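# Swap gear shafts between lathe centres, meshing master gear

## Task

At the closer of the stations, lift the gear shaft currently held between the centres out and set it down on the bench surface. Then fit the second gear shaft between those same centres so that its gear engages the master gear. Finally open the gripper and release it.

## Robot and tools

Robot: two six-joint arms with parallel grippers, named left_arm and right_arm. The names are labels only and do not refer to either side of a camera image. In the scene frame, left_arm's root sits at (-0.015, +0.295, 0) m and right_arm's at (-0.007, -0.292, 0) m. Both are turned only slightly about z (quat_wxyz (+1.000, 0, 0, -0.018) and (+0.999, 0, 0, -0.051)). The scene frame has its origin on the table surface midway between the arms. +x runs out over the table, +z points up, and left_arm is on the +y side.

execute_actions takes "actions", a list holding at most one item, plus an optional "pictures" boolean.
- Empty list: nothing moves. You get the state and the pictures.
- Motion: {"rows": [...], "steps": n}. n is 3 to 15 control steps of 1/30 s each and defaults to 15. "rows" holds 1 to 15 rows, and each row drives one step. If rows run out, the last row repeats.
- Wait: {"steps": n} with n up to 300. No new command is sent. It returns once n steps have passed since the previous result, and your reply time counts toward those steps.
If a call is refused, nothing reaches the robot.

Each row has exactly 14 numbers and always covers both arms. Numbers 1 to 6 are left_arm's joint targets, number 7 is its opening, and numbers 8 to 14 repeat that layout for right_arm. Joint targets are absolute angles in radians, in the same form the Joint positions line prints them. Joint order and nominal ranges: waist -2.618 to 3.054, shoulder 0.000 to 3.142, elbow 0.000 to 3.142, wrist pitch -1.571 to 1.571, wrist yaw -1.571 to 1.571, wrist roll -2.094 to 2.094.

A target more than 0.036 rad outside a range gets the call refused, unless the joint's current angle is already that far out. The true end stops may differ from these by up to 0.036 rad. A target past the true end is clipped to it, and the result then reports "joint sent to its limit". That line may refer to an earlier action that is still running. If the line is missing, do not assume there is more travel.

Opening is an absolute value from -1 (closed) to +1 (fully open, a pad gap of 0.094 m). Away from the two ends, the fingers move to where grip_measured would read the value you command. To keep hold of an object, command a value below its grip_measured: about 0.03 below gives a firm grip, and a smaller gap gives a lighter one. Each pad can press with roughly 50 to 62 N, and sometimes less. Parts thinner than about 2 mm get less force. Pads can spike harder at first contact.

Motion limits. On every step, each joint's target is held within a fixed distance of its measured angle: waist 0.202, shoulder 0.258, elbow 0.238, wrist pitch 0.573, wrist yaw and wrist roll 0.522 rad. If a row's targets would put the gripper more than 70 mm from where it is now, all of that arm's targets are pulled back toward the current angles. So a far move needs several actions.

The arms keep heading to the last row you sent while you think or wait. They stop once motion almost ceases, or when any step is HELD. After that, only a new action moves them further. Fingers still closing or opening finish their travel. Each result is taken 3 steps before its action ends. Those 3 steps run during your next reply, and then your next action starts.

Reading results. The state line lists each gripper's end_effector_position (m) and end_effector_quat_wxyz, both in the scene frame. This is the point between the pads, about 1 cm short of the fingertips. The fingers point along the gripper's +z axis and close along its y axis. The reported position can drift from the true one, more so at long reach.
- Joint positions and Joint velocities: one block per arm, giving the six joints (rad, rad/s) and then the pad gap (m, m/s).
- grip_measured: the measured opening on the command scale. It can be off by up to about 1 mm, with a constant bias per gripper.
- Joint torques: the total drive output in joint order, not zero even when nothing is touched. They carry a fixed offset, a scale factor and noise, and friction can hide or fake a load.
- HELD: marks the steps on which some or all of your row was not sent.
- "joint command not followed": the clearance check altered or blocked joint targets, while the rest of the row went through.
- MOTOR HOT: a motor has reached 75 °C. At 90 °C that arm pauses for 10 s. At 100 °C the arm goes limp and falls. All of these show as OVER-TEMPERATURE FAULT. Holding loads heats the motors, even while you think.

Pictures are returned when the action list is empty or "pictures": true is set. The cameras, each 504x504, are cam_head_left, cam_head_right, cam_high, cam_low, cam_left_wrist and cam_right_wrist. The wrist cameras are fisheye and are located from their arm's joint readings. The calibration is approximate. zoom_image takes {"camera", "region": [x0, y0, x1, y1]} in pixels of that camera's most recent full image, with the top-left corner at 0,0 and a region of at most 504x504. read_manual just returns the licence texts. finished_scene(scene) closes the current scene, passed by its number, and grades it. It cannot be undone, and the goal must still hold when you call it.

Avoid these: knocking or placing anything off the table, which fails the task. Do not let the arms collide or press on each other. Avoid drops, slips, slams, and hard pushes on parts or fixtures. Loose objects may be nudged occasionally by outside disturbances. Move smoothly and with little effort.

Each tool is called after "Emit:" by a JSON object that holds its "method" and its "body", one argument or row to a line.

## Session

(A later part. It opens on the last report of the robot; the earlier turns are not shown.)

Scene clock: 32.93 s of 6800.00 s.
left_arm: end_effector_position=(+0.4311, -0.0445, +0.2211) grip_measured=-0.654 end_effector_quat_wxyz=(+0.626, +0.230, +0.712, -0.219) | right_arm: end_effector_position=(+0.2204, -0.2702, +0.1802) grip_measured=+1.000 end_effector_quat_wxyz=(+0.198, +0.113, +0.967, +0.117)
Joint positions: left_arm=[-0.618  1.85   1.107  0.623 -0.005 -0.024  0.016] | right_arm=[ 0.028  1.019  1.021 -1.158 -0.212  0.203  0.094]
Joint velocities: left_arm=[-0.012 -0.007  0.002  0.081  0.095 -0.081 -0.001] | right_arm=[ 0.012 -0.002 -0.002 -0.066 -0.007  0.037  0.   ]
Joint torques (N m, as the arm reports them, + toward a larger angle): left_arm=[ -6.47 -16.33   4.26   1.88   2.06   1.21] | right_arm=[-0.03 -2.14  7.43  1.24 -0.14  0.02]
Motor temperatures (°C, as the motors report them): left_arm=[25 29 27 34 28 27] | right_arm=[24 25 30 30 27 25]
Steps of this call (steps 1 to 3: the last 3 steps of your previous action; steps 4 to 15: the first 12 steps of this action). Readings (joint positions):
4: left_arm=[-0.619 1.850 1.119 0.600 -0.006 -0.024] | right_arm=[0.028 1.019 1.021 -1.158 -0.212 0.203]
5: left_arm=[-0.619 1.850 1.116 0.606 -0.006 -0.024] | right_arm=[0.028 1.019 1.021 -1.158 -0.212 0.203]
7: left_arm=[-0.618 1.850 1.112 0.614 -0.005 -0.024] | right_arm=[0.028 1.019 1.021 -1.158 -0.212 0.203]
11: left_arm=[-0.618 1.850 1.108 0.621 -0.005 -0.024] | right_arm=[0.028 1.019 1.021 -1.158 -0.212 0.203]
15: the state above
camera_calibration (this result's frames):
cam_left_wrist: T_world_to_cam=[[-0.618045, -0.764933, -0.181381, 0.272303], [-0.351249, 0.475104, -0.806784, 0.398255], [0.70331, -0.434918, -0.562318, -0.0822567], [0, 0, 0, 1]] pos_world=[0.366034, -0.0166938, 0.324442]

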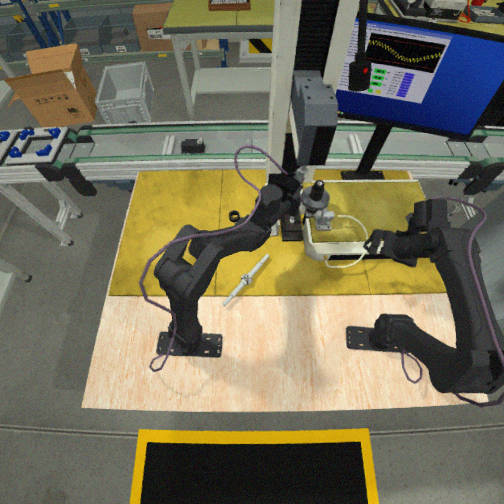

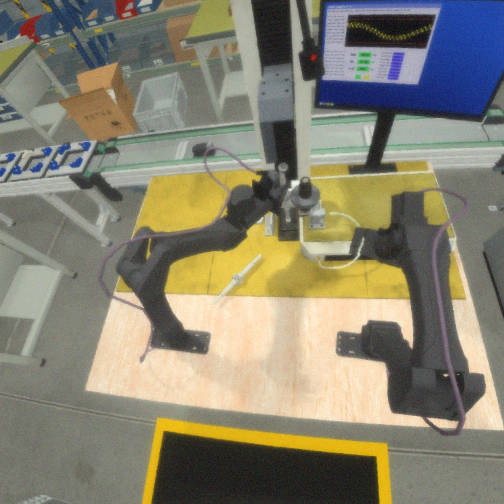

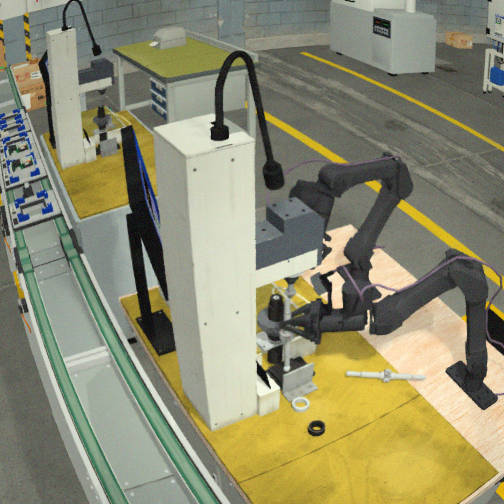

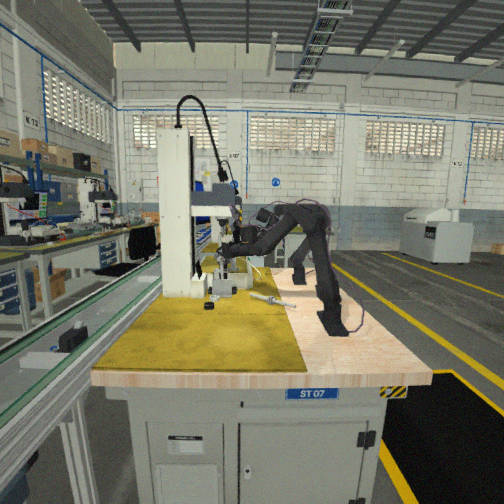

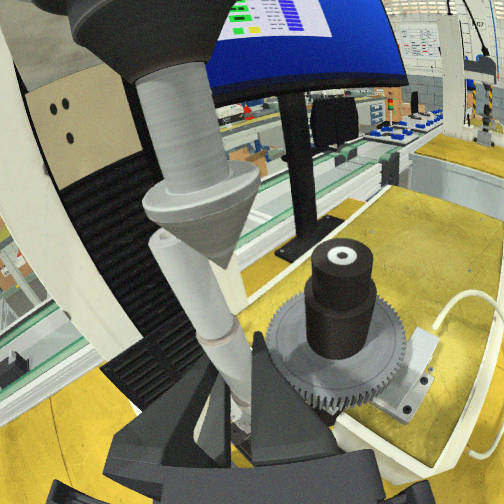

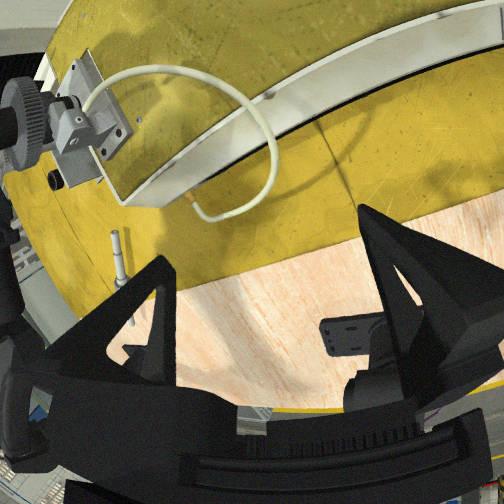

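More side force.

Emit:
{"method": "execute_actions", "body": {
  "actions": [
    {"rows":[[-0.76,1.79,1.075,0.62,0.4,0.25,-0.9,0.028,1.019,1.021,-1.158,-0.212,0.203,1]],"steps":15}
  ],
  "pictures": true
}}

Scene clock: 33.43 s of 6800.00 s.
left_arm: end_effector_position=(+0.4304, -0.0455, +0.2215) grip_measured=-0.650 end_effector_quat_wxyz=(+0.628, +0.239, +0.708, -0.215) | right_arm: end_effector_position=(+0.2204, -0.2702, +0.1802) grip_measured=+1.000 end_effector_quat_wxyz=(+0.198, +0.113, +0.967, +0.117)
Joint positions: left_arm=[-0.618  1.85   1.107  0.625  0.001 -0.004  0.016] | right_arm=[ 0.028  1.019  1.021 -1.158 -0.212  0.203  0.094]
Joint velocities: left_arm=[-0.012  0.002 -0.002  0.007 -0.066  0.007  0.   ] | right_arm=[-0.012 -0.007  0.017 -0.007 -0.007 -0.022  0.   ]
Joint torques (N m, as the arm reports them, + toward a larger angle): left_arm=[ -8.26 -15.36   4.94   2.11   2.63   1.63] | right_arm=[-0.01 -2.13  7.44  1.24 -0.14  0.02]
Motor temperatures (°C, as the motors report them): left_arm=[25 30 27 34 28 28] | right_arm=[24 25 30 30 27 25]
Steps of this call (steps 1 to 3: the last 3 steps of your previous action; steps 4 to 15: the first 12 steps of this action). Readings (joint positions):
4: left_arm=[-0.618 1.850 1.107 0.625 -0.001 -0.019] | right_arm=[0.028 1.019 1.021 -1.158 -0.212 0.203]
5: left_arm=[-0.618 1.850 1.107 0.625 0.001 -0.013] | right_arm=[0.028 1.019 1.021 -1.158 -0.212 0.203]
7: left_arm=[-0.618 1.850 1.107 0.625 0.001 -0.008] | right_arm=[0.028 1.019 1.021 -1.158 -0.212 0.203]
11: left_arm=[-0.618 1.850 1.107 0.625 0.001 -0.005] | right_arm=[0.028 1.019 1.021 -1.158 -0.212 0.203]
15: the state above
camera_calibration (this result's frames):
cam_left_wrist: T_world_to_cam=[[-0.62226, -0.756828, -0.200007, 0.277564], [-0.336547, 0.489325, -0.804548, 0.39268], [0.706773, -0.433326, -0.559196, -0.0840559], [0, 0, 0, 1]] pos_world=[0.364281, -0.0185038, 0.324441]

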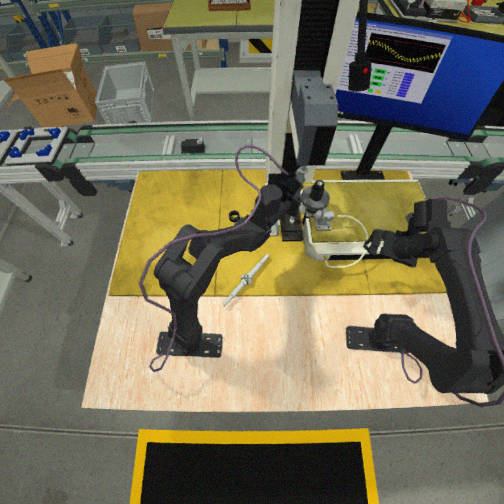

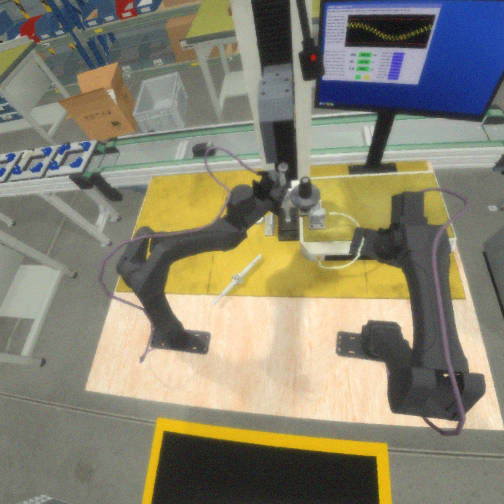

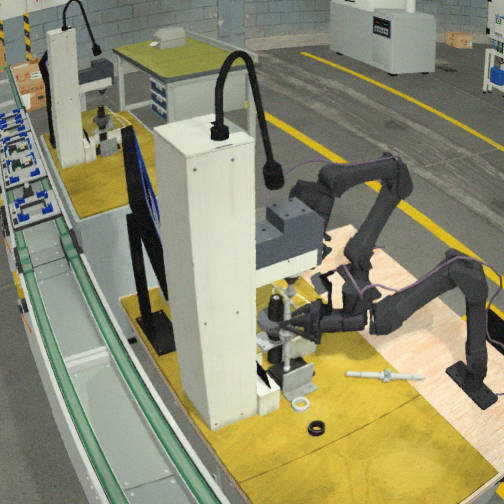

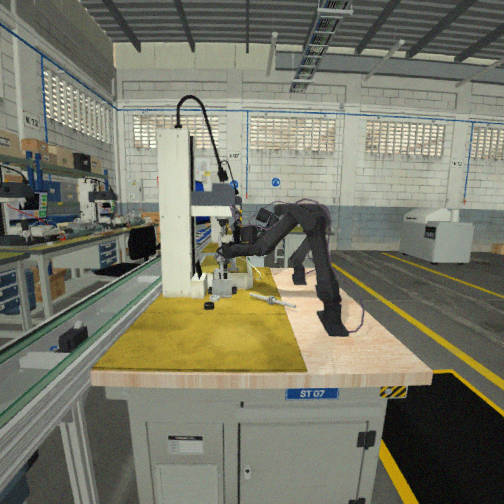

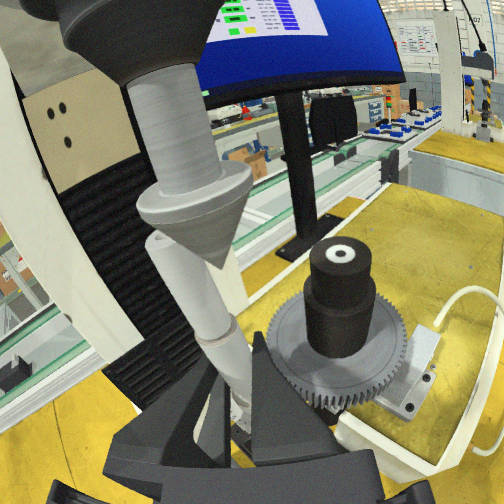

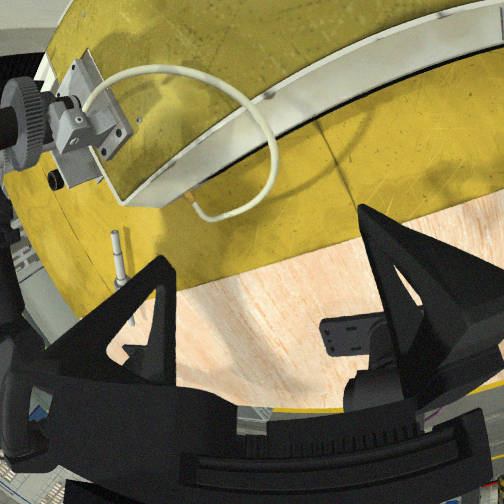

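Emit:
{"method": "execute_actions", "body": {
  "actions": [
    {"rows":[[-0.60,1.78,1.03,0.66,-0.03,-0.08,-0.9,0.028,1.019,1.021,-1.158,-0.212,0.203,1]],"steps":15}
  ]
}}

Emit:
{"method": "execute_actions", "body": {
  "actions": [
    {"rows":[[-0.635,1.78,1.03,0.66,0.03,0.0,-0.9,0.028,1.019,1.021,-1.158,-0.212,0.203,1]],"steps":15}
  ]
}}

Emit:
{"method": "execute_actions", "body": {
  "actions": [
    {"rows":[[-0.635,1.865,1.15,0.58,0.03,0.0,-0.9,0.028,1.019,1.021,-1.158,-0.212,0.203,1]],"steps":15}
  ],
  "pictures": true
}}

Scene clock: 33.93 s of 6800.00 s.
left_arm: end_effector_position=(+0.4246, -0.0329, +0.2214) grip_measured=-0.653 end_effector_quat_wxyz=(+0.626, +0.205, +0.716, -0.231) | right_arm: end_effector_position=(+0.2204, -0.2702, +0.1802) grip_measured=+1.000 end_effector_quat_wxyz=(+0.198, +0.113, +0.967, +0.117)
Joint positions: left_arm=[-0.61   1.812  1.047  0.656 -0.013 -0.075  0.016] | right_arm=[ 0.028  1.019  1.021 -1.158 -0.212  0.203  0.094]
Joint velocities: left_arm=[ 0.017  0.002  0.002 -0.037 -0.051 -0.066 -0.001] | right_arm=[-0.007 -0.012 -0.012  0.007  0.066 -0.037  0.   ]
Joint torques (N m, as the arm reports them, + toward a larger angle): left_arm=[  0.86 -14.22   5.17   2.18  -0.17  -0.02] | right_arm=[-0.02 -2.16  7.41  1.24 -0.14  0.01]
Motor temperatures (°C, as the motors report them): left_arm=[25 30 27 34 28 28] | right_arm=[24 25 30 30 27 25]
Steps of this call (steps 1 to 3: the last 3 steps of your previous action; steps 4 to 15: the first 12 steps of this action). Readings (joint positions):
4: left_arm=[-0.610 1.847 1.100 0.632 -0.008 -0.032] | right_arm=[0.028 1.019 1.021 -1.158 -0.212 0.203]
5: left_arm=[-0.610 1.837 1.082 0.643 -0.008 -0.055] | right_arm=[0.028 1.019 1.021 -1.158 -0.212 0.203]
7: left_arm=[-0.610 1.817 1.055 0.651 -0.009 -0.067] | right_arm=[0.028 1.019 1.021 -1.158 -0.212 0.203]
11: left_arm=[-0.610 1.812 1.047 0.656 -0.011 -0.073] | right_arm=[0.028 1.019 1.021 -1.158 -0.212 0.203]
15: the state above

Scene clock: 34.43 s of 6800.00 s.
left_arm: end_effector_position=(+0.4193, -0.0395, +0.2214) grip_measured=-0.654 end_effector_quat_wxyz=(+0.630, +0.234, +0.706, -0.223) | right_arm: end_effector_position=(+0.2204, -0.2702, +0.1802) grip_measured=+1.000 end_effector_quat_wxyz=(+0.198, +0.113, +0.967, +0.117)
Joint positions: left_arm=[-0.621  1.812  1.045  0.66   0.003 -0.02   0.016] | right_arm=[ 0.028  1.019  1.021 -1.158 -0.212  0.203  0.094]
Joint velocities: left_arm=[-0.017 -0.012 -0.007  0.051 -0.007 -0.095 -0.001] | right_arm=[ 0.007  0.022 -0.007  0.037  0.007 -0.037  0.   ]
Joint torques (N m, as the arm reports them, + toward a larger angle): left_arm=[ -1.37 -14.23   5.37   2.13   0.22   0.23] | right_arm=[-0.02 -2.14  7.43  1.24 -0.14  0.01]
Motor temperatures (°C, as the motors report them): left_arm=[25 30 27 34 28 28] | right_arm=[24 25 30 30 27 25]
Steps of this call (steps 1 to 3: the last 3 steps of your previous action; steps 4 to 15: the first 12 steps of this action). Readings (joint positions):
4: left_arm=[-0.612 1.812 1.047 0.657 -0.010 -0.068] | right_arm=[0.028 1.019 1.021 -1.158 -0.212 0.203]
5: left_arm=[-0.613 1.812 1.047 0.657 -0.005 -0.058] | right_arm=[0.028 1.019 1.021 -1.158 -0.212 0.203]
7: left_arm=[-0.620 1.812 1.047 0.657 -0.001 -0.035] | right_arm=[0.028 1.019 1.021 -1.158 -0.212 0.203]
11: left_arm=[-0.621 1.812 1.047 0.657 0.001 -0.023] | right_arm=[0.028 1.019 1.021 -1.158 -0.212 0.203]
15: the state above

Scene clock: 34.93 s of 6800.00 s.
left_arm: end_effector_position=(+0.4326, -0.0416, +0.2213) grip_measured=-0.656 end_effector_quat_wxyz=(+0.618, +0.219, +0.722, -0.221) | right_arm: end_effector_position=(+0.2204, -0.2702, +0.1802) grip_measured=+1.000 end_effector_quat_wxyz=(+0.198, +0.113, +0.967, +0.117)
Joint positions: left_arm=[-0.614  1.841  1.118  0.584 -0.012 -0.05   0.016] | right_arm=[ 0.028  1.019  1.021 -1.158 -0.212  0.203  0.094]
Joint velocities: left_arm=[-0.017 -0.022  0.012 -0.051 -0.022 -0.037 -0.001] | right_arm=[-0.012  0.002  0.002 -0.037  0.007 -0.037  0.   ]
Joint torques (N m, as the arm reports them, + toward a larger angle): left_arm=[-1.92 -9.78  8.48  2.12  0.42  0.5 ] | right_arm=[-0.02 -2.15  7.44  1.24 -0.14  0.02]
Motor temperatures (°C, as the motors report them): left_arm=[25 30 27 34 28 28] | right_arm=[24 25 30 30 27 25]
Steps of this call (steps 1 to 3: the last 3 steps of your previous action; steps 4 to 15: the first 12 steps of this action). Readings (joint positions):
4: left_arm=[-0.621 1.814 1.053 0.651 0.003 -0.019] | right_arm=[0.028 1.019 1.021 -1.158 -0.212 0.203]
5: left_arm=[-0.620 1.814 1.065 0.629 -0.003 -0.023] | right_arm=[0.028 1.019 1.021 -1.158 -0.212 0.203]
7: left_arm=[-0.615 1.825 1.090 0.601 -0.010 -0.041] | right_arm=[0.028 1.019 1.021 -1.158 -0.212 0.203]
11: left_arm=[-0.614 1.841 1.116 0.587 -0.012 -0.050] | right_arm=[0.028 1.019 1.021 -1.158 -0.212 0.203]
15: the state above
camera_calibration (this result's frames):
cam_left_wrist: T_world_to_cam=[[-0.612707, -0.774676, -0.156421, 0.267334], [-0.382036, 0.463585, -0.799461, 0.408803], [0.691838, -0.430077, -0.579995, -0.072793], [0, 0, 0, 1]] pos_world=[0.370335, -0.0137243, 0.326419]

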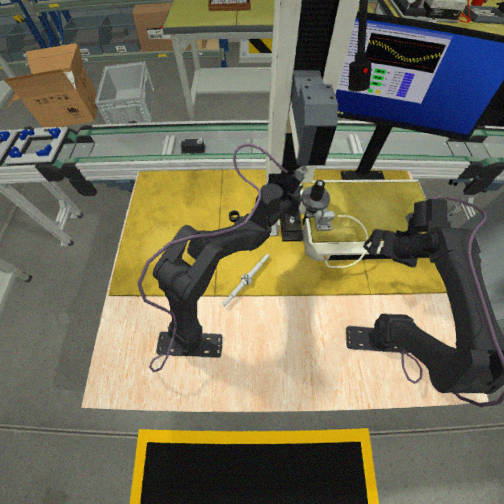

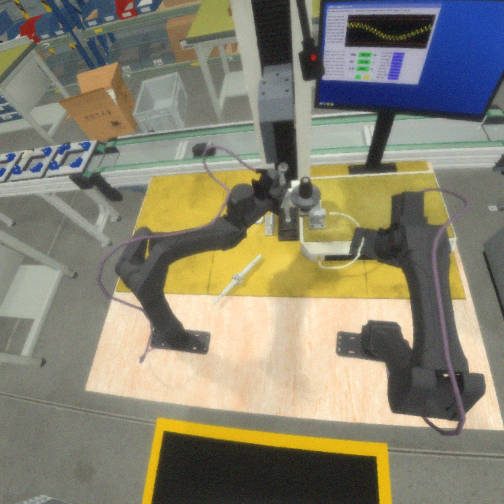

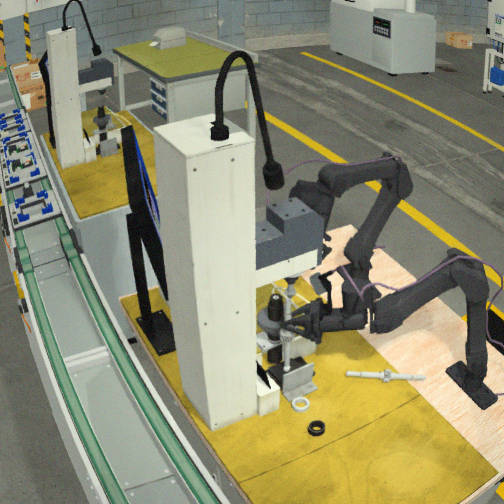

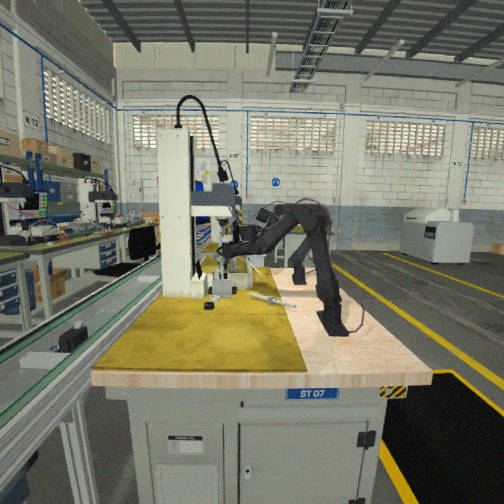

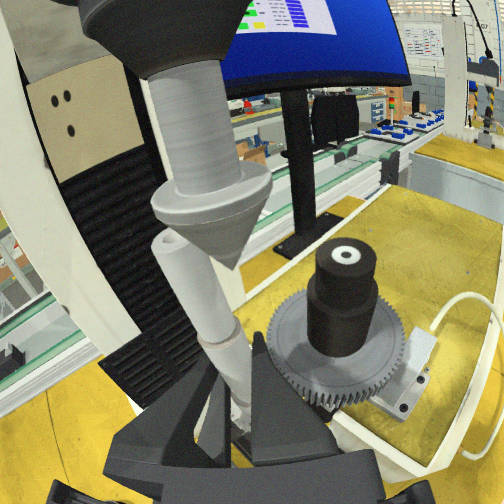

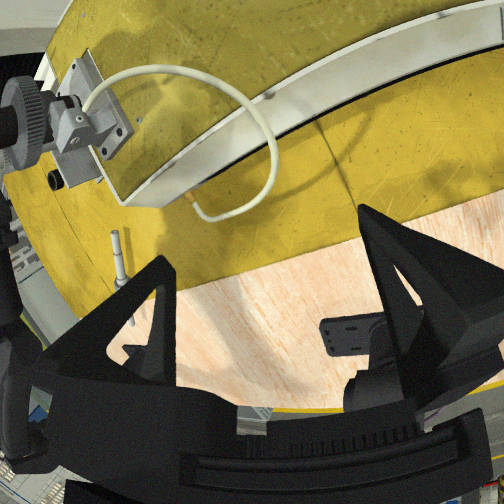

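Retry, pushing diagonally toward the master gear.

Emit:
{"method": "execute_actions", "body": {
  "actions": [
    {"rows":[[-0.60,1.78,1.03,0.66,-0.03,-0.08,-0.9,0.028,1.019,1.021,-1.158,-0.212,0.203,1]],"steps":12}
  ]
}}

Emit:
{"method": "execute_actions", "body": {
  "actions": [
    {"rows":[[-0.635,1.78,1.03,0.66,0.03,0.0,-0.9,0.028,1.019,1.021,-1.158,-0.212,0.203,1]],"steps":12}
  ]
}}

Emit:
{"method": "execute_actions", "body": {
  "actions": [
    {"rows":[[-0.675,1.875,1.16,0.58,0.15,0.07,-0.9,0.028,1.019,1.021,-1.158,-0.212,0.203,1]],"steps":15}
  ],
  "pictures": true
}}

Scene clock: 35.33 s of 6800.00 s.
left_arm: end_effector_position=(+0.4237, -0.0329, +0.2214) grip_measured=-0.656 end_effector_quat_wxyz=(+0.625, +0.206, +0.717, -0.230) | right_arm: end_effector_position=(+0.2204, -0.2702, +0.1802) grip_measured=+1.000 end_effector_quat_wxyz=(+0.198, +0.113, +0.967, +0.117)
Joint positions: left_arm=[-0.612  1.808  1.046  0.649 -0.015 -0.073  0.016] | right_arm=[ 0.028  1.019  1.021 -1.158 -0.212  0.203  0.094]
Joint velocities: left_arm=[-0.007 -0.012 -0.007 -0.007  0.007 -0.037  0.   ] | right_arm=[-0.007 -0.007 -0.007 -0.022 -0.007  0.022  0.   ]
Joint torques (N m, as the arm reports them, + toward a larger angle): left_arm=[  1.04 -13.92   5.19   2.26  -0.17  -0.01] | right_arm=[-0.02 -2.15  7.44  1.24 -0.14  0.02]
Motor temperatures (°C, as the motors report them): left_arm=[25 30 27 34 28 28] | right_arm=[24 25 30 30 27 25]
Steps of this call (steps 1 to 3: the last 3 steps of your previous action; steps 4 to 12: the first 9 steps of this action). Readings (joint positions):
4: left_arm=[-0.612 1.837 1.108 0.592 -0.014 -0.060] | right_arm=[0.028 1.019 1.021 -1.158 -0.212 0.203]
5: left_arm=[-0.612 1.826 1.086 0.611 -0.014 -0.066] | right_arm=[0.028 1.019 1.021 -1.158 -0.212 0.203]
7: left_arm=[-0.612 1.810 1.056 0.633 -0.014 -0.071] | right_arm=[0.028 1.019 1.021 -1.158 -0.212 0.203]
11: left_arm=[-0.612 1.808 1.046 0.648 -0.015 -0.073] | right_arm=[0.028 1.019 1.021 -1.158 -0.212 0.203]
12: the state above

Scene clock: 35.73 s of 6800.00 s.
left_arm: end_effector_position=(+0.4179, -0.0404, +0.2217) grip_measured=-0.656 end_effector_quat_wxyz=(+0.629, +0.239, +0.706, -0.221) | right_arm: end_effector_position=(+0.2204, -0.2702, +0.1802) grip_measured=+1.000 end_effector_quat_wxyz=(+0.198, +0.113, +0.967, +0.117)
Joint positions: left_arm=[-0.622  1.808  1.045  0.651  0.007 -0.012  0.016] | right_arm=[ 0.028  1.019  1.021 -1.158 -0.212  0.203  0.094]
Joint velocities: left_arm=[-0.007 -0.002  0.007  0.007  0.051  0.037  0.   ] | right_arm=[ 0.007  0.007  0.002  0.007 -0.007  0.051  0.   ]
Joint torques (N m, as the arm reports them, + toward a larger angle): left_arm=[ -1.26 -13.82   5.26   2.24   0.14   0.06] | right_arm=[-0.01 -2.15  7.45  1.24 -0.14  0.01]
Motor temperatures (°C, as the motors report them): left_arm=[25 30 27 34 28 28] | right_arm=[24 25 30 30 27 25]
Steps of this call (steps 1 to 3: the last 3 steps of your previous action; steps 4 to 12: the first 9 steps of this action). Readings (joint positions):
4: left_arm=[-0.613 1.808 1.045 0.650 -0.012 -0.066] | right_arm=[0.028 1.019 1.021 -1.158 -0.212 0.203]
5: left_arm=[-0.615 1.808 1.045 0.650 -0.006 -0.056] | right_arm=[0.028 1.019 1.021 -1.158 -0.212 0.203]
7: left_arm=[-0.620 1.808 1.045 0.651 -0.001 -0.034] | right_arm=[0.028 1.019 1.021 -1.158 -0.212 0.203]
11: left_arm=[-0.622 1.808 1.045 0.651 0.006 -0.014] | right_arm=[0.028 1.019 1.021 -1.158 -0.212 0.203]
12: the state above

Scene clock: 36.23 s of 6800.00 s.
left_arm: end_effector_position=(+0.4189, -0.0576, +0.2205) grip_measured=-0.657 end_effector_quat_wxyz=(+0.621, +0.281, +0.700, -0.212) | right_arm: end_effector_position=(+0.2204, -0.2702, +0.1802) grip_measured=+1.000 end_effector_quat_wxyz=(+0.198, +0.113, +0.967, +0.117)
Joint positions: left_arm=[-0.635  1.839  1.112  0.587  0.041  0.058  0.016] | right_arm=[ 0.028  1.019  1.021 -1.158 -0.212  0.203  0.094]
Joint velocities: left_arm=[-0.012  0.007  0.012  0.037 -0.022 -0.007 -0.001] | right_arm=[-0.002 -0.017  0.002 -0.037 -0.037  0.037  0.   ]
Joint torques (N m, as the arm reports them, + toward a larger angle): left_arm=[-3.63 -8.72  9.44  2.07  1.11  0.14] | right_arm=[-0.03 -2.13  7.4   1.24 -0.13  0.02]
Motor temperatures (°C, as the motors report them): left_arm=[25 30 27 34 28 27] | right_arm=[24 25 30 30 27 25]
Steps of this call (steps 1 to 3: the last 3 steps of your previous action; steps 4 to 15: the first 12 steps of this action). Readings (joint positions):
4: left_arm=[-0.625 1.813 1.056 0.642 0.021 0.003] | right_arm=[0.028 1.019 1.021 -1.158 -0.212 0.203]
5: left_arm=[-0.627 1.815 1.070 0.620 0.033 0.019] | right_arm=[0.028 1.019 1.021 -1.158 -0.212 0.203]
7: left_arm=[-0.635 1.833 1.103 0.595 0.041 0.053] | right_arm=[0.028 1.019 1.021 -1.158 -0.212 0.203]
11: left_arm=[-0.635 1.839 1.112 0.587 0.041 0.058] | right_arm=[0.028 1.019 1.021 -1.158 -0.212 0.203]
15: the state above
camera_calibration (this result's frames):
cam_left_wrist: T_world_to_cam=[[-0.664833, -0.702553, -0.253802, 0.293867], [-0.28826, 0.554742, -0.780492, 0.372116], [0.689132, -0.445736, -0.571329, -0.0723508], [0, 0, 0, 1]] pos_world=[0.352498, -0.0322204, 0.323681]

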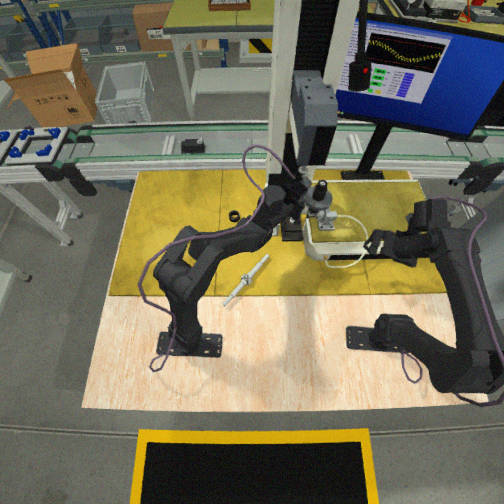

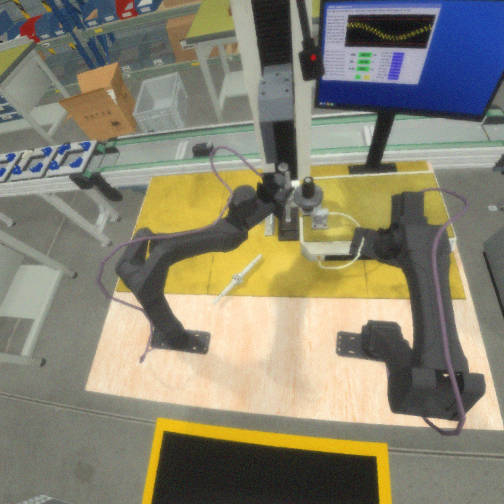

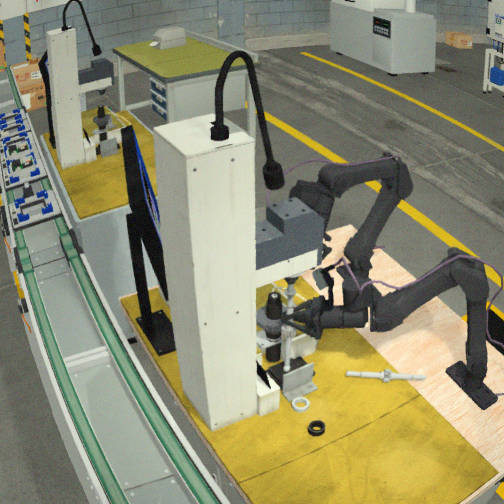

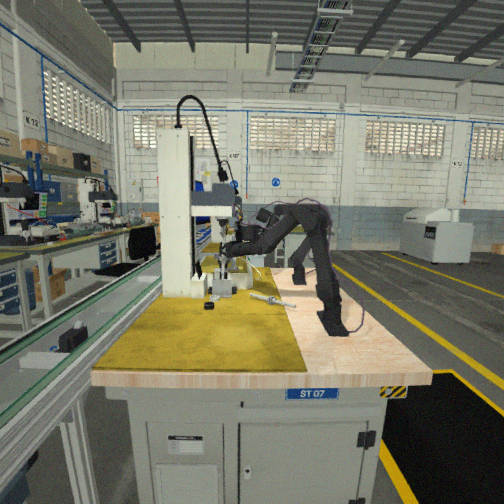

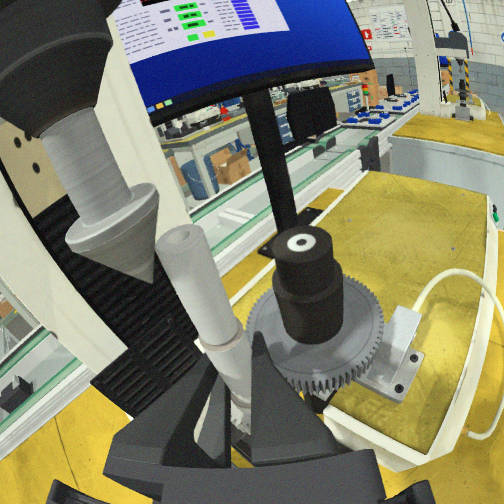

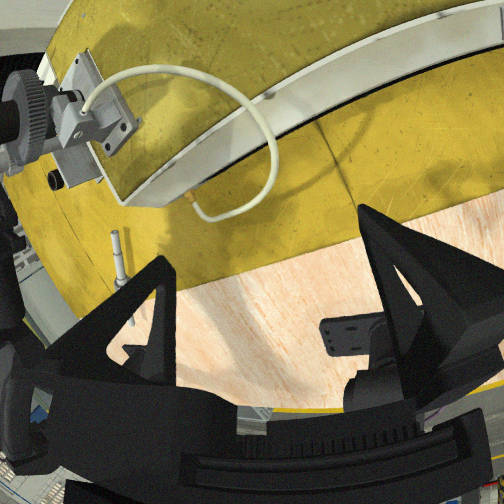

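Emit:
{"method": "execute_actions", "body": {
  "actions": [
    {"rows":[[-0.56,1.84,1.115,0.59,-0.17,-0.12,-0.9,0.028,1.019,1.021,-1.158,-0.212,0.203,1]],"steps":15}
  ],
  "pictures": true
}}

Scene clock: 36.73 s of 6800.00 s.
left_arm: end_effector_position=(+0.4229, -0.0527, +0.2207) grip_measured=-0.657 end_effector_quat_wxyz=(+0.619, +0.258, +0.709, -0.219) | right_arm: end_effector_position=(+0.2204, -0.2702, +0.1802) grip_measured=+1.000 end_effector_quat_wxyz=(+0.198, +0.113, +0.967, +0.117)
Joint positions: left_arm=[-0.628  1.839  1.112  0.588  0.025  0.013  0.016] | right_arm=[ 0.028  1.019  1.021 -1.158 -0.212  0.203  0.094]
Joint velocities: left_arm=[-0.002 -0.012 -0.007 -0.022 -0.007 -0.022  0.001] | right_arm=[-0.002 -0.012 -0.017  0.007 -0.066  0.081  0.   ]
Joint torques (N m, as the arm reports them, + toward a larger angle): left_arm=[  6.05 -11.8    6.51   2.17  -2.01  -1.25] | right_arm=[-0.03 -2.13  7.42  1.24 -0.14  0.02]
Motor temperatures (°C, as the motors report them): left_arm=[25 30 27 34 29 28] | right_arm=[24 25 30 30 27 25]
Steps of this call (steps 1 to 3: the last 3 steps of your previous action; steps 4 to 15: the first 12 steps of this action). Readings (joint positions):
4: left_arm=[-0.628 1.839 1.112 0.587 0.028 0.037] | right_arm=[0.028 1.019 1.021 -1.158 -0.212 0.203]
5: left_arm=[-0.628 1.839 1.112 0.588 0.026 0.024] | right_arm=[0.028 1.019 1.021 -1.158 -0.212 0.203]
7: left_arm=[-0.628 1.839 1.112 0.588 0.026 0.015] | right_arm=[0.028 1.019 1.021 -1.158 -0.212 0.203]
11: left_arm=[-0.628 1.839 1.112 0.588 0.025 0.013] | right_arm=[0.028 1.019 1.021 -1.158 -0.212 0.203]
15: the state above
camera_calibration (this result's frames):
cam_left_wrist: T_world_to_cam=[[-0.65116, -0.728552, -0.212611, 0.283792], [-0.324294, 0.520377, -0.789963, 0.386223], [0.686167, -0.445444, -0.575113, -0.0707489], [0, 0, 0, 1]] pos_world=[0.358589, -0.025739, 0.32475]

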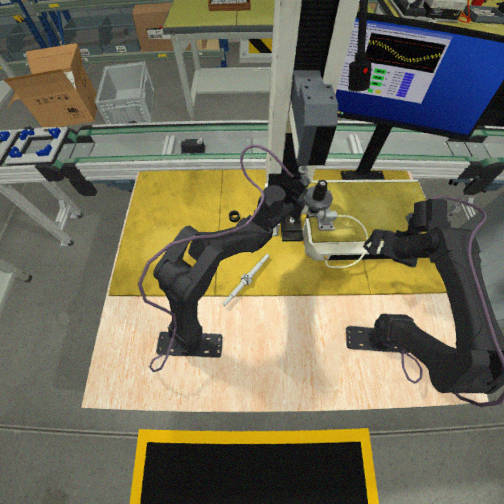

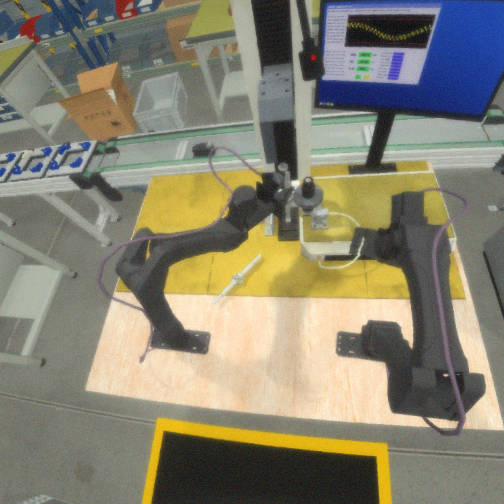

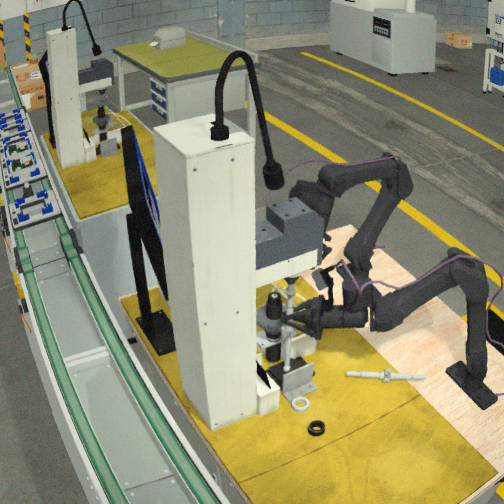

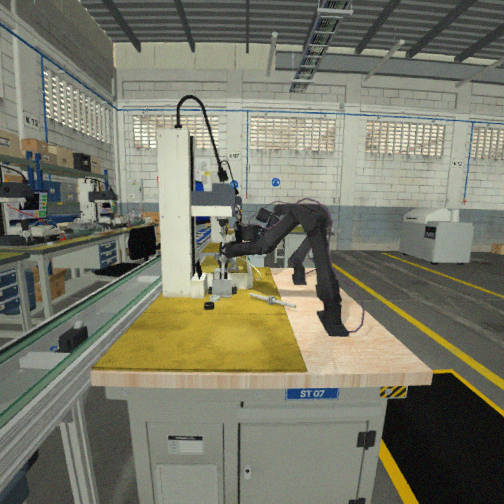

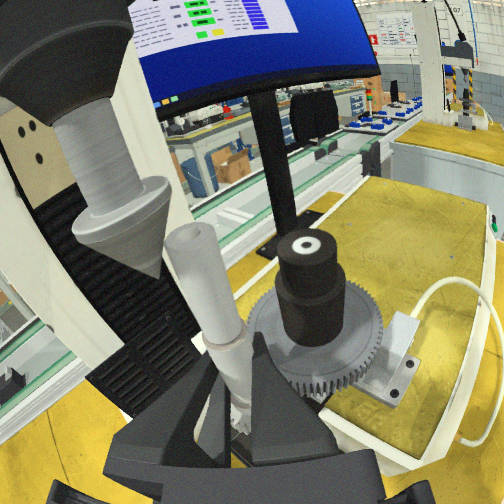

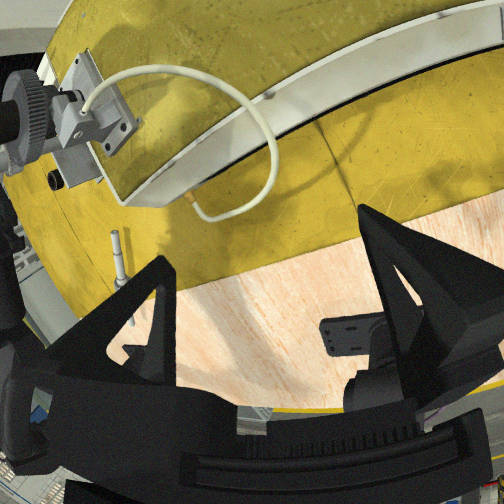

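Emit:
{"method": "execute_actions", "body": {
  "actions": [
    {"rows":[[-0.63,1.77,1.02,0.66,0.03,0.02,-0.9,0.028,1.019,1.021,-1.158,-0.212,0.203,1]],"steps":12}
  ]
}}

Emit:
{"method": "execute_actions", "body": {
  "actions": [
    {"rows":[[-0.615,1.77,1.02,0.66,0.0,-0.01,-0.9,0.028,1.019,1.021,-1.158,-0.212,0.203,1]],"steps":12}
  ]
}}

Emit:
{"method": "execute_actions", "body": {
  "actions": [
    {"rows":[[-0.63,1.85,1.13,0.58,0.02,0.0,-0.9,0.028,1.019,1.021,-1.158,-0.212,0.203,1]],"steps":15}
  ],
  "pictures": true
}}

Scene clock: 37.17 s of 6800.00 s.
left_arm: end_effector_position=(+0.4125, -0.0427, +0.2214) grip_measured=-0.657 end_effector_quat_wxyz=(+0.629, +0.259, +0.700, -0.216) | right_arm: end_effector_position=(+0.2204, -0.2702, +0.1802) grip_measured=+1.000 end_effector_quat_wxyz=(+0.198, +0.113, +0.967, +0.117)
Joint positions: left_arm=[-0.626  1.797  1.035  0.647  0.023  0.025  0.016] | right_arm=[ 0.028  1.019  1.021 -1.158 -0.212  0.203  0.094]
Joint velocities: left_arm=[-0.017  0.007 -0.007  0.007 -0.022  0.037 -0.001] | right_arm=[-0.017 -0.022 -0.012  0.081 -0.066  0.051  0.   ]
Joint torques (N m, as the arm reports them, + toward a larger angle): left_arm=[ -0.34 -13.64   5.39   2.28   0.08  -0.03] | right_arm=[-0.02 -2.15  7.45  1.24 -0.15  0.01]
Motor temperatures (°C, as the motors report them): left_arm=[25 30 27 34 29 28] | right_arm=[24 25 30 30 27 25]
Steps of this call (steps 1 to 3: the last 3 steps of your previous action; step 4: the robot went on to your last target; steps 5 to 13: the first 9 steps of this action). Readings (joint positions):
5: left_arm=[-0.633 1.834 1.101 0.599 0.032 0.028] | right_arm=[0.028 1.019 1.021 -1.158 -0.212 0.203]
6: left_arm=[-0.633 1.822 1.077 0.618 0.029 0.037] | right_arm=[0.028 1.019 1.021 -1.158 -0.212 0.203]
8: left_arm=[-0.627 1.801 1.044 0.636 0.022 0.029] | right_arm=[0.028 1.019 1.021 -1.158 -0.212 0.203]
12: left_arm=[-0.626 1.797 1.035 0.646 0.023 0.025] | right_arm=[0.028 1.019 1.021 -1.158 -0.212 0.203]
13: the state above

Scene clock: 37.57 s of 6800.00 s.
left_arm: end_effector_position=(+0.4138, -0.0409, +0.2214) grip_measured=-0.657 end_effector_quat_wxyz=(+0.629, +0.248, +0.704, -0.218) | right_arm: end_effector_position=(+0.2204, -0.2702, +0.1802) grip_measured=+1.000 end_effector_quat_wxyz=(+0.198, +0.113, +0.967, +0.117)
Joint positions: left_arm=[-0.626  1.797  1.034  0.648  0.011  0.007  0.016] | right_arm=[ 0.028  1.019  1.021 -1.158 -0.212  0.203  0.094]
Joint velocities: left_arm=[-0.002  0.007 -0.002 -0.022 -0.037 -0.051  0.001] | right_arm=[ 0.017  0.002 -0.002  0.051  0.037  0.007  0.   ]
Joint torques (N m, as the arm reports them, + toward a larger angle): left_arm=[  0.99 -13.64   5.32   2.27  -0.11  -0.09] | right_arm=[-0.01 -2.14  7.44  1.24 -0.14  0.01]
Motor temperatures (°C, as the motors report them): left_arm=[25 30 27 34 29 28] | right_arm=[24 25 30 30 27 25]
Steps of this call (steps 1 to 3: the last 3 steps of your previous action; steps 4 to 12: the first 9 steps of this action). Readings (joint positions):
4: left_arm=[-0.626 1.797 1.034 0.647 0.022 0.022] | right_arm=[0.028 1.019 1.021 -1.158 -0.212 0.203]
5: left_arm=[-0.626 1.797 1.034 0.647 0.020 0.018] | right_arm=[0.028 1.019 1.021 -1.158 -0.212 0.203]
7: left_arm=[-0.626 1.797 1.034 0.647 0.015 0.013] | right_arm=[0.028 1.019 1.021 -1.158 -0.212 0.203]
11: left_arm=[-0.626 1.797 1.034 0.648 0.012 0.008] | right_arm=[0.028 1.019 1.021 -1.158 -0.212 0.203]
12: the state above

Scene clock: 38.07 s of 6800.00 s.
left_arm: end_effector_position=(+0.4174, -0.0474, +0.2209) grip_measured=-0.659 end_effector_quat_wxyz=(+0.619, +0.261, +0.709, -0.215) | right_arm: end_effector_position=(+0.2204, -0.2702, +0.1802) grip_measured=+1.000 end_effector_quat_wxyz=(+0.198, +0.113, +0.967, +0.117)
Joint positions: left_arm=[-0.627  1.812  1.081  0.589  0.025  0.021  0.016] | right_arm=[ 0.028  1.019  1.021 -1.158 -0.212  0.203  0.094]
Joint velocities: left_arm=[-0.012 -0.002  0.022 -0.139  0.066  0.022 -0.   ] | right_arm=[ 0.017 -0.002 -0.002  0.095 -0.051 -0.007  0.   ]
Joint torques (N m, as the arm reports them, + toward a larger angle): left_arm=[-0.31 -8.21  9.53  2.08 -0.14 -0.25] | right_arm=[ 0.   -2.13  7.43  1.24 -0.14  0.01]
Motor temperatures (°C, as the motors report them): left_arm=[25 30 27 34 29 28] | right_arm=[24 25 30 30 27 25]
Steps of this call (steps 1 to 3: the last 3 steps of your previous action; steps 4 to 15: the first 12 steps of this action). Readings (joint positions):
4: left_arm=[-0.626 1.801 1.043 0.641 0.009 0.005] | right_arm=[0.028 1.019 1.021 -1.158 -0.212 0.203]
5: left_arm=[-0.626 1.810 1.062 0.625 0.008 0.003] | right_arm=[0.028 1.019 1.021 -1.158 -0.212 0.203]
7: left_arm=[-0.627 1.812 1.073 0.604 0.013 0.006] | right_arm=[0.028 1.019 1.021 -1.158 -0.212 0.203]
11: left_arm=[-0.627 1.812 1.079 0.594 0.021 0.016] | right_arm=[0.028 1.019 1.021 -1.158 -0.212 0.203]
15: the state above
camera_calibration (this result's frames):
cam_left_wrist: T_world_to_cam=[[-0.649929, -0.727259, -0.220648, 0.285427], [-0.322119, 0.526564, -0.786746, 0.380545], [0.688354, -0.440254, -0.576494, -0.0648369], [0, 0, 0, 1]] pos_world=[0.352719, -0.021347, 0.324993]

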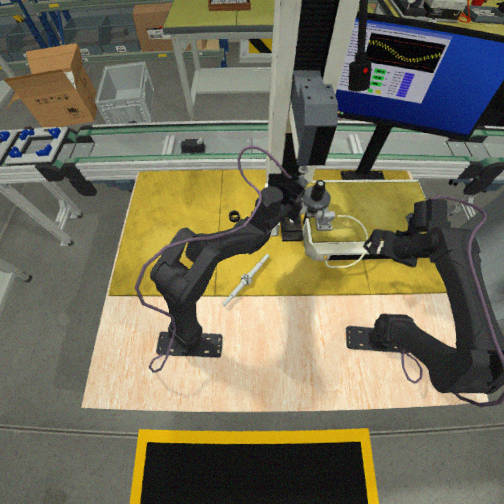

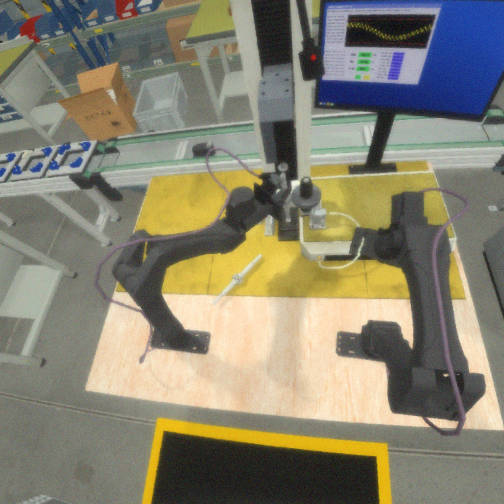

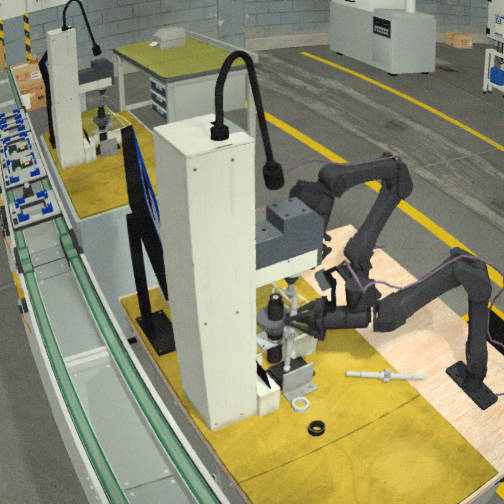

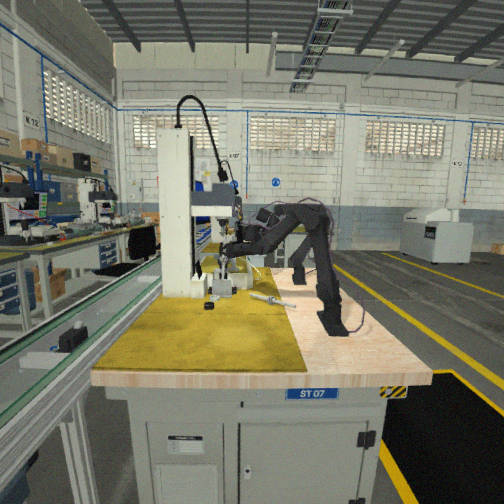

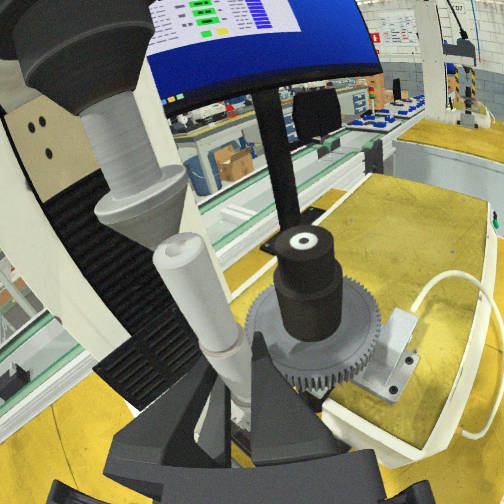

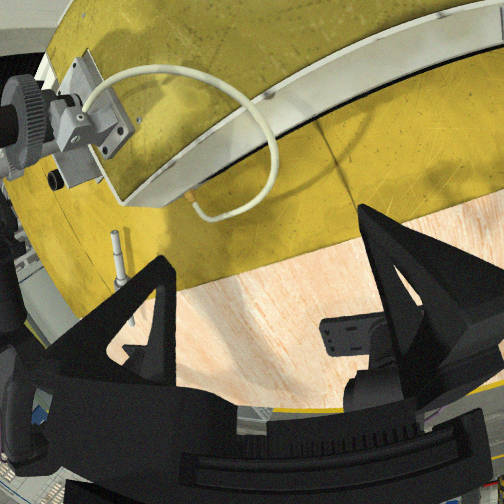

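Add left force while pressed.

Emit:
{"method": "execute_actions", "body": {
  "actions": [
    {"rows":[[-0.59,1.86,1.14,0.58,-0.08,-0.06,-0.9,0.028,1.019,1.021,-1.158,-0.212,0.203,1]],"steps":12}
  ],
  "pictures": true
}}

Scene clock: 38.47 s of 6800.00 s.
left_arm: end_effector_position=(+0.4181, -0.0473, +0.2209) grip_measured=-0.659 end_effector_quat_wxyz=(+0.617, +0.259, +0.711, -0.215) | right_arm: end_effector_position=(+0.2204, -0.2702, +0.1802) grip_measured=+1.000 end_effector_quat_wxyz=(+0.198, +0.113, +0.967, +0.117)
Joint positions: left_arm=[-0.627  1.812  1.087  0.578  0.023  0.017  0.016] | right_arm=[ 0.028  1.019  1.021 -1.158 -0.212  0.203  0.094]
Joint velocities: left_arm=[-0.017 -0.002  0.002  0.037 -0.051  0.022  0.001] | right_arm=[-0.007 -0.012 -0.012  0.007  0.007  0.007  0.   ]
Joint torques (N m, as the arm reports them, + toward a larger angle): left_arm=[ 3.27 -7.33  9.85  2.17 -1.06 -0.72] | right_arm=[-0.02 -2.14  7.42  1.24 -0.14  0.01]
Motor temperatures (°C, as the motors report them): left_arm=[25 30 27 35 29 28] | right_arm=[24 25 30 30 27 25]
Steps of this call (steps 1 to 3: the last 3 steps of your previous action; steps 4 to 12: the first 9 steps of this action). Readings (joint positions):
4: left_arm=[-0.627 1.812 1.085 0.584 0.024 0.022] | right_arm=[0.028 1.019 1.021 -1.158 -0.212 0.203]
5: left_arm=[-0.627 1.812 1.086 0.580 0.023 0.019] | right_arm=[0.028 1.019 1.021 -1.158 -0.212 0.203]
7: left_arm=[-0.627 1.812 1.087 0.578 0.023 0.018] | right_arm=[0.028 1.019 1.021 -1.158 -0.212 0.203]
11: left_arm=[-0.627 1.812 1.087 0.578 0.023 0.017] | right_arm=[0.028 1.019 1.021 -1.158 -0.212 0.203]
12: the state above
camera_calibration (this result's frames):
cam_left_wrist: T_world_to_cam=[[-0.649644, -0.728776, -0.216444, 0.2848], [-0.328938, 0.526129, -0.784212, 0.382975], [0.685392, -0.438262, -0.581519, -0.0628846], [0, 0, 0, 1]] pos_world=[0.354094, -0.0214992, 0.325408]

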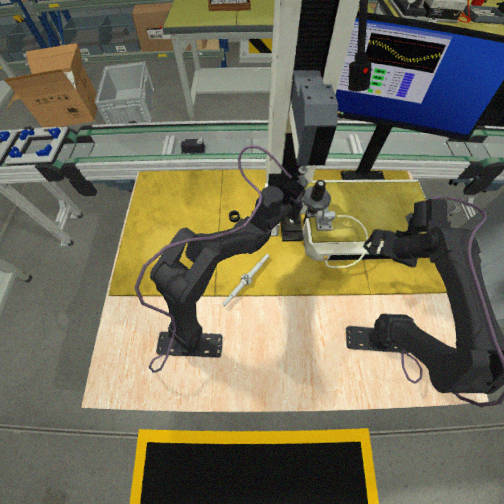

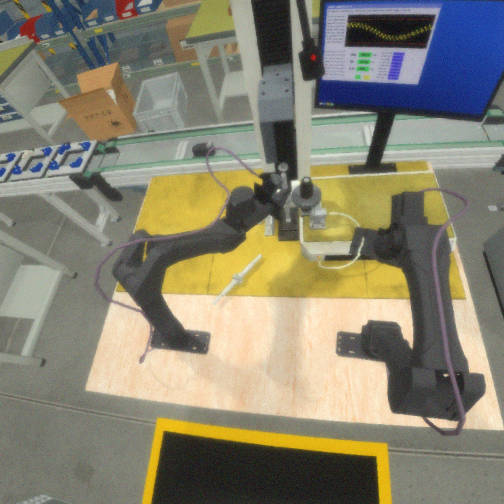

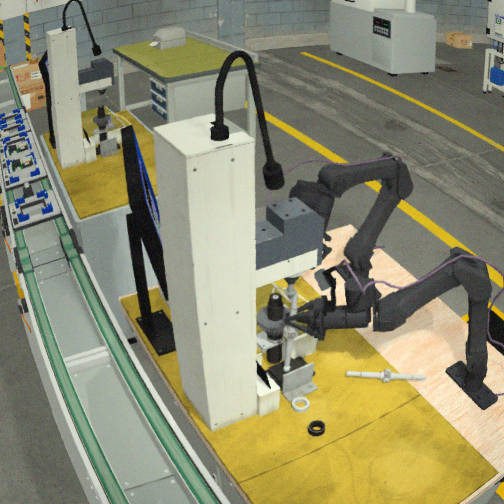

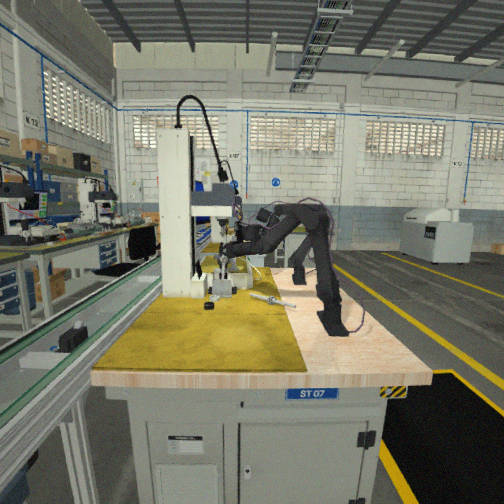

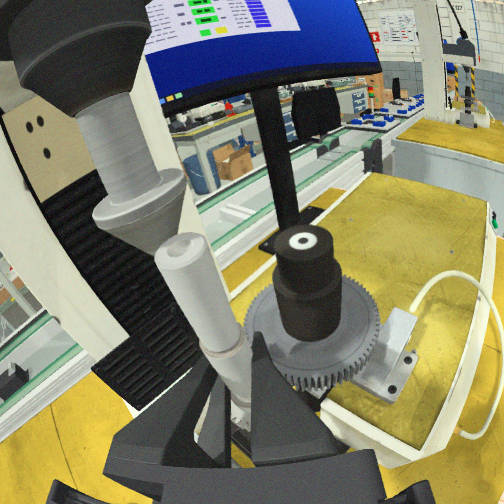

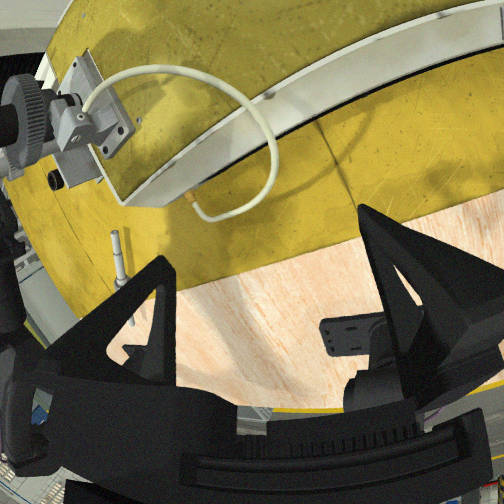

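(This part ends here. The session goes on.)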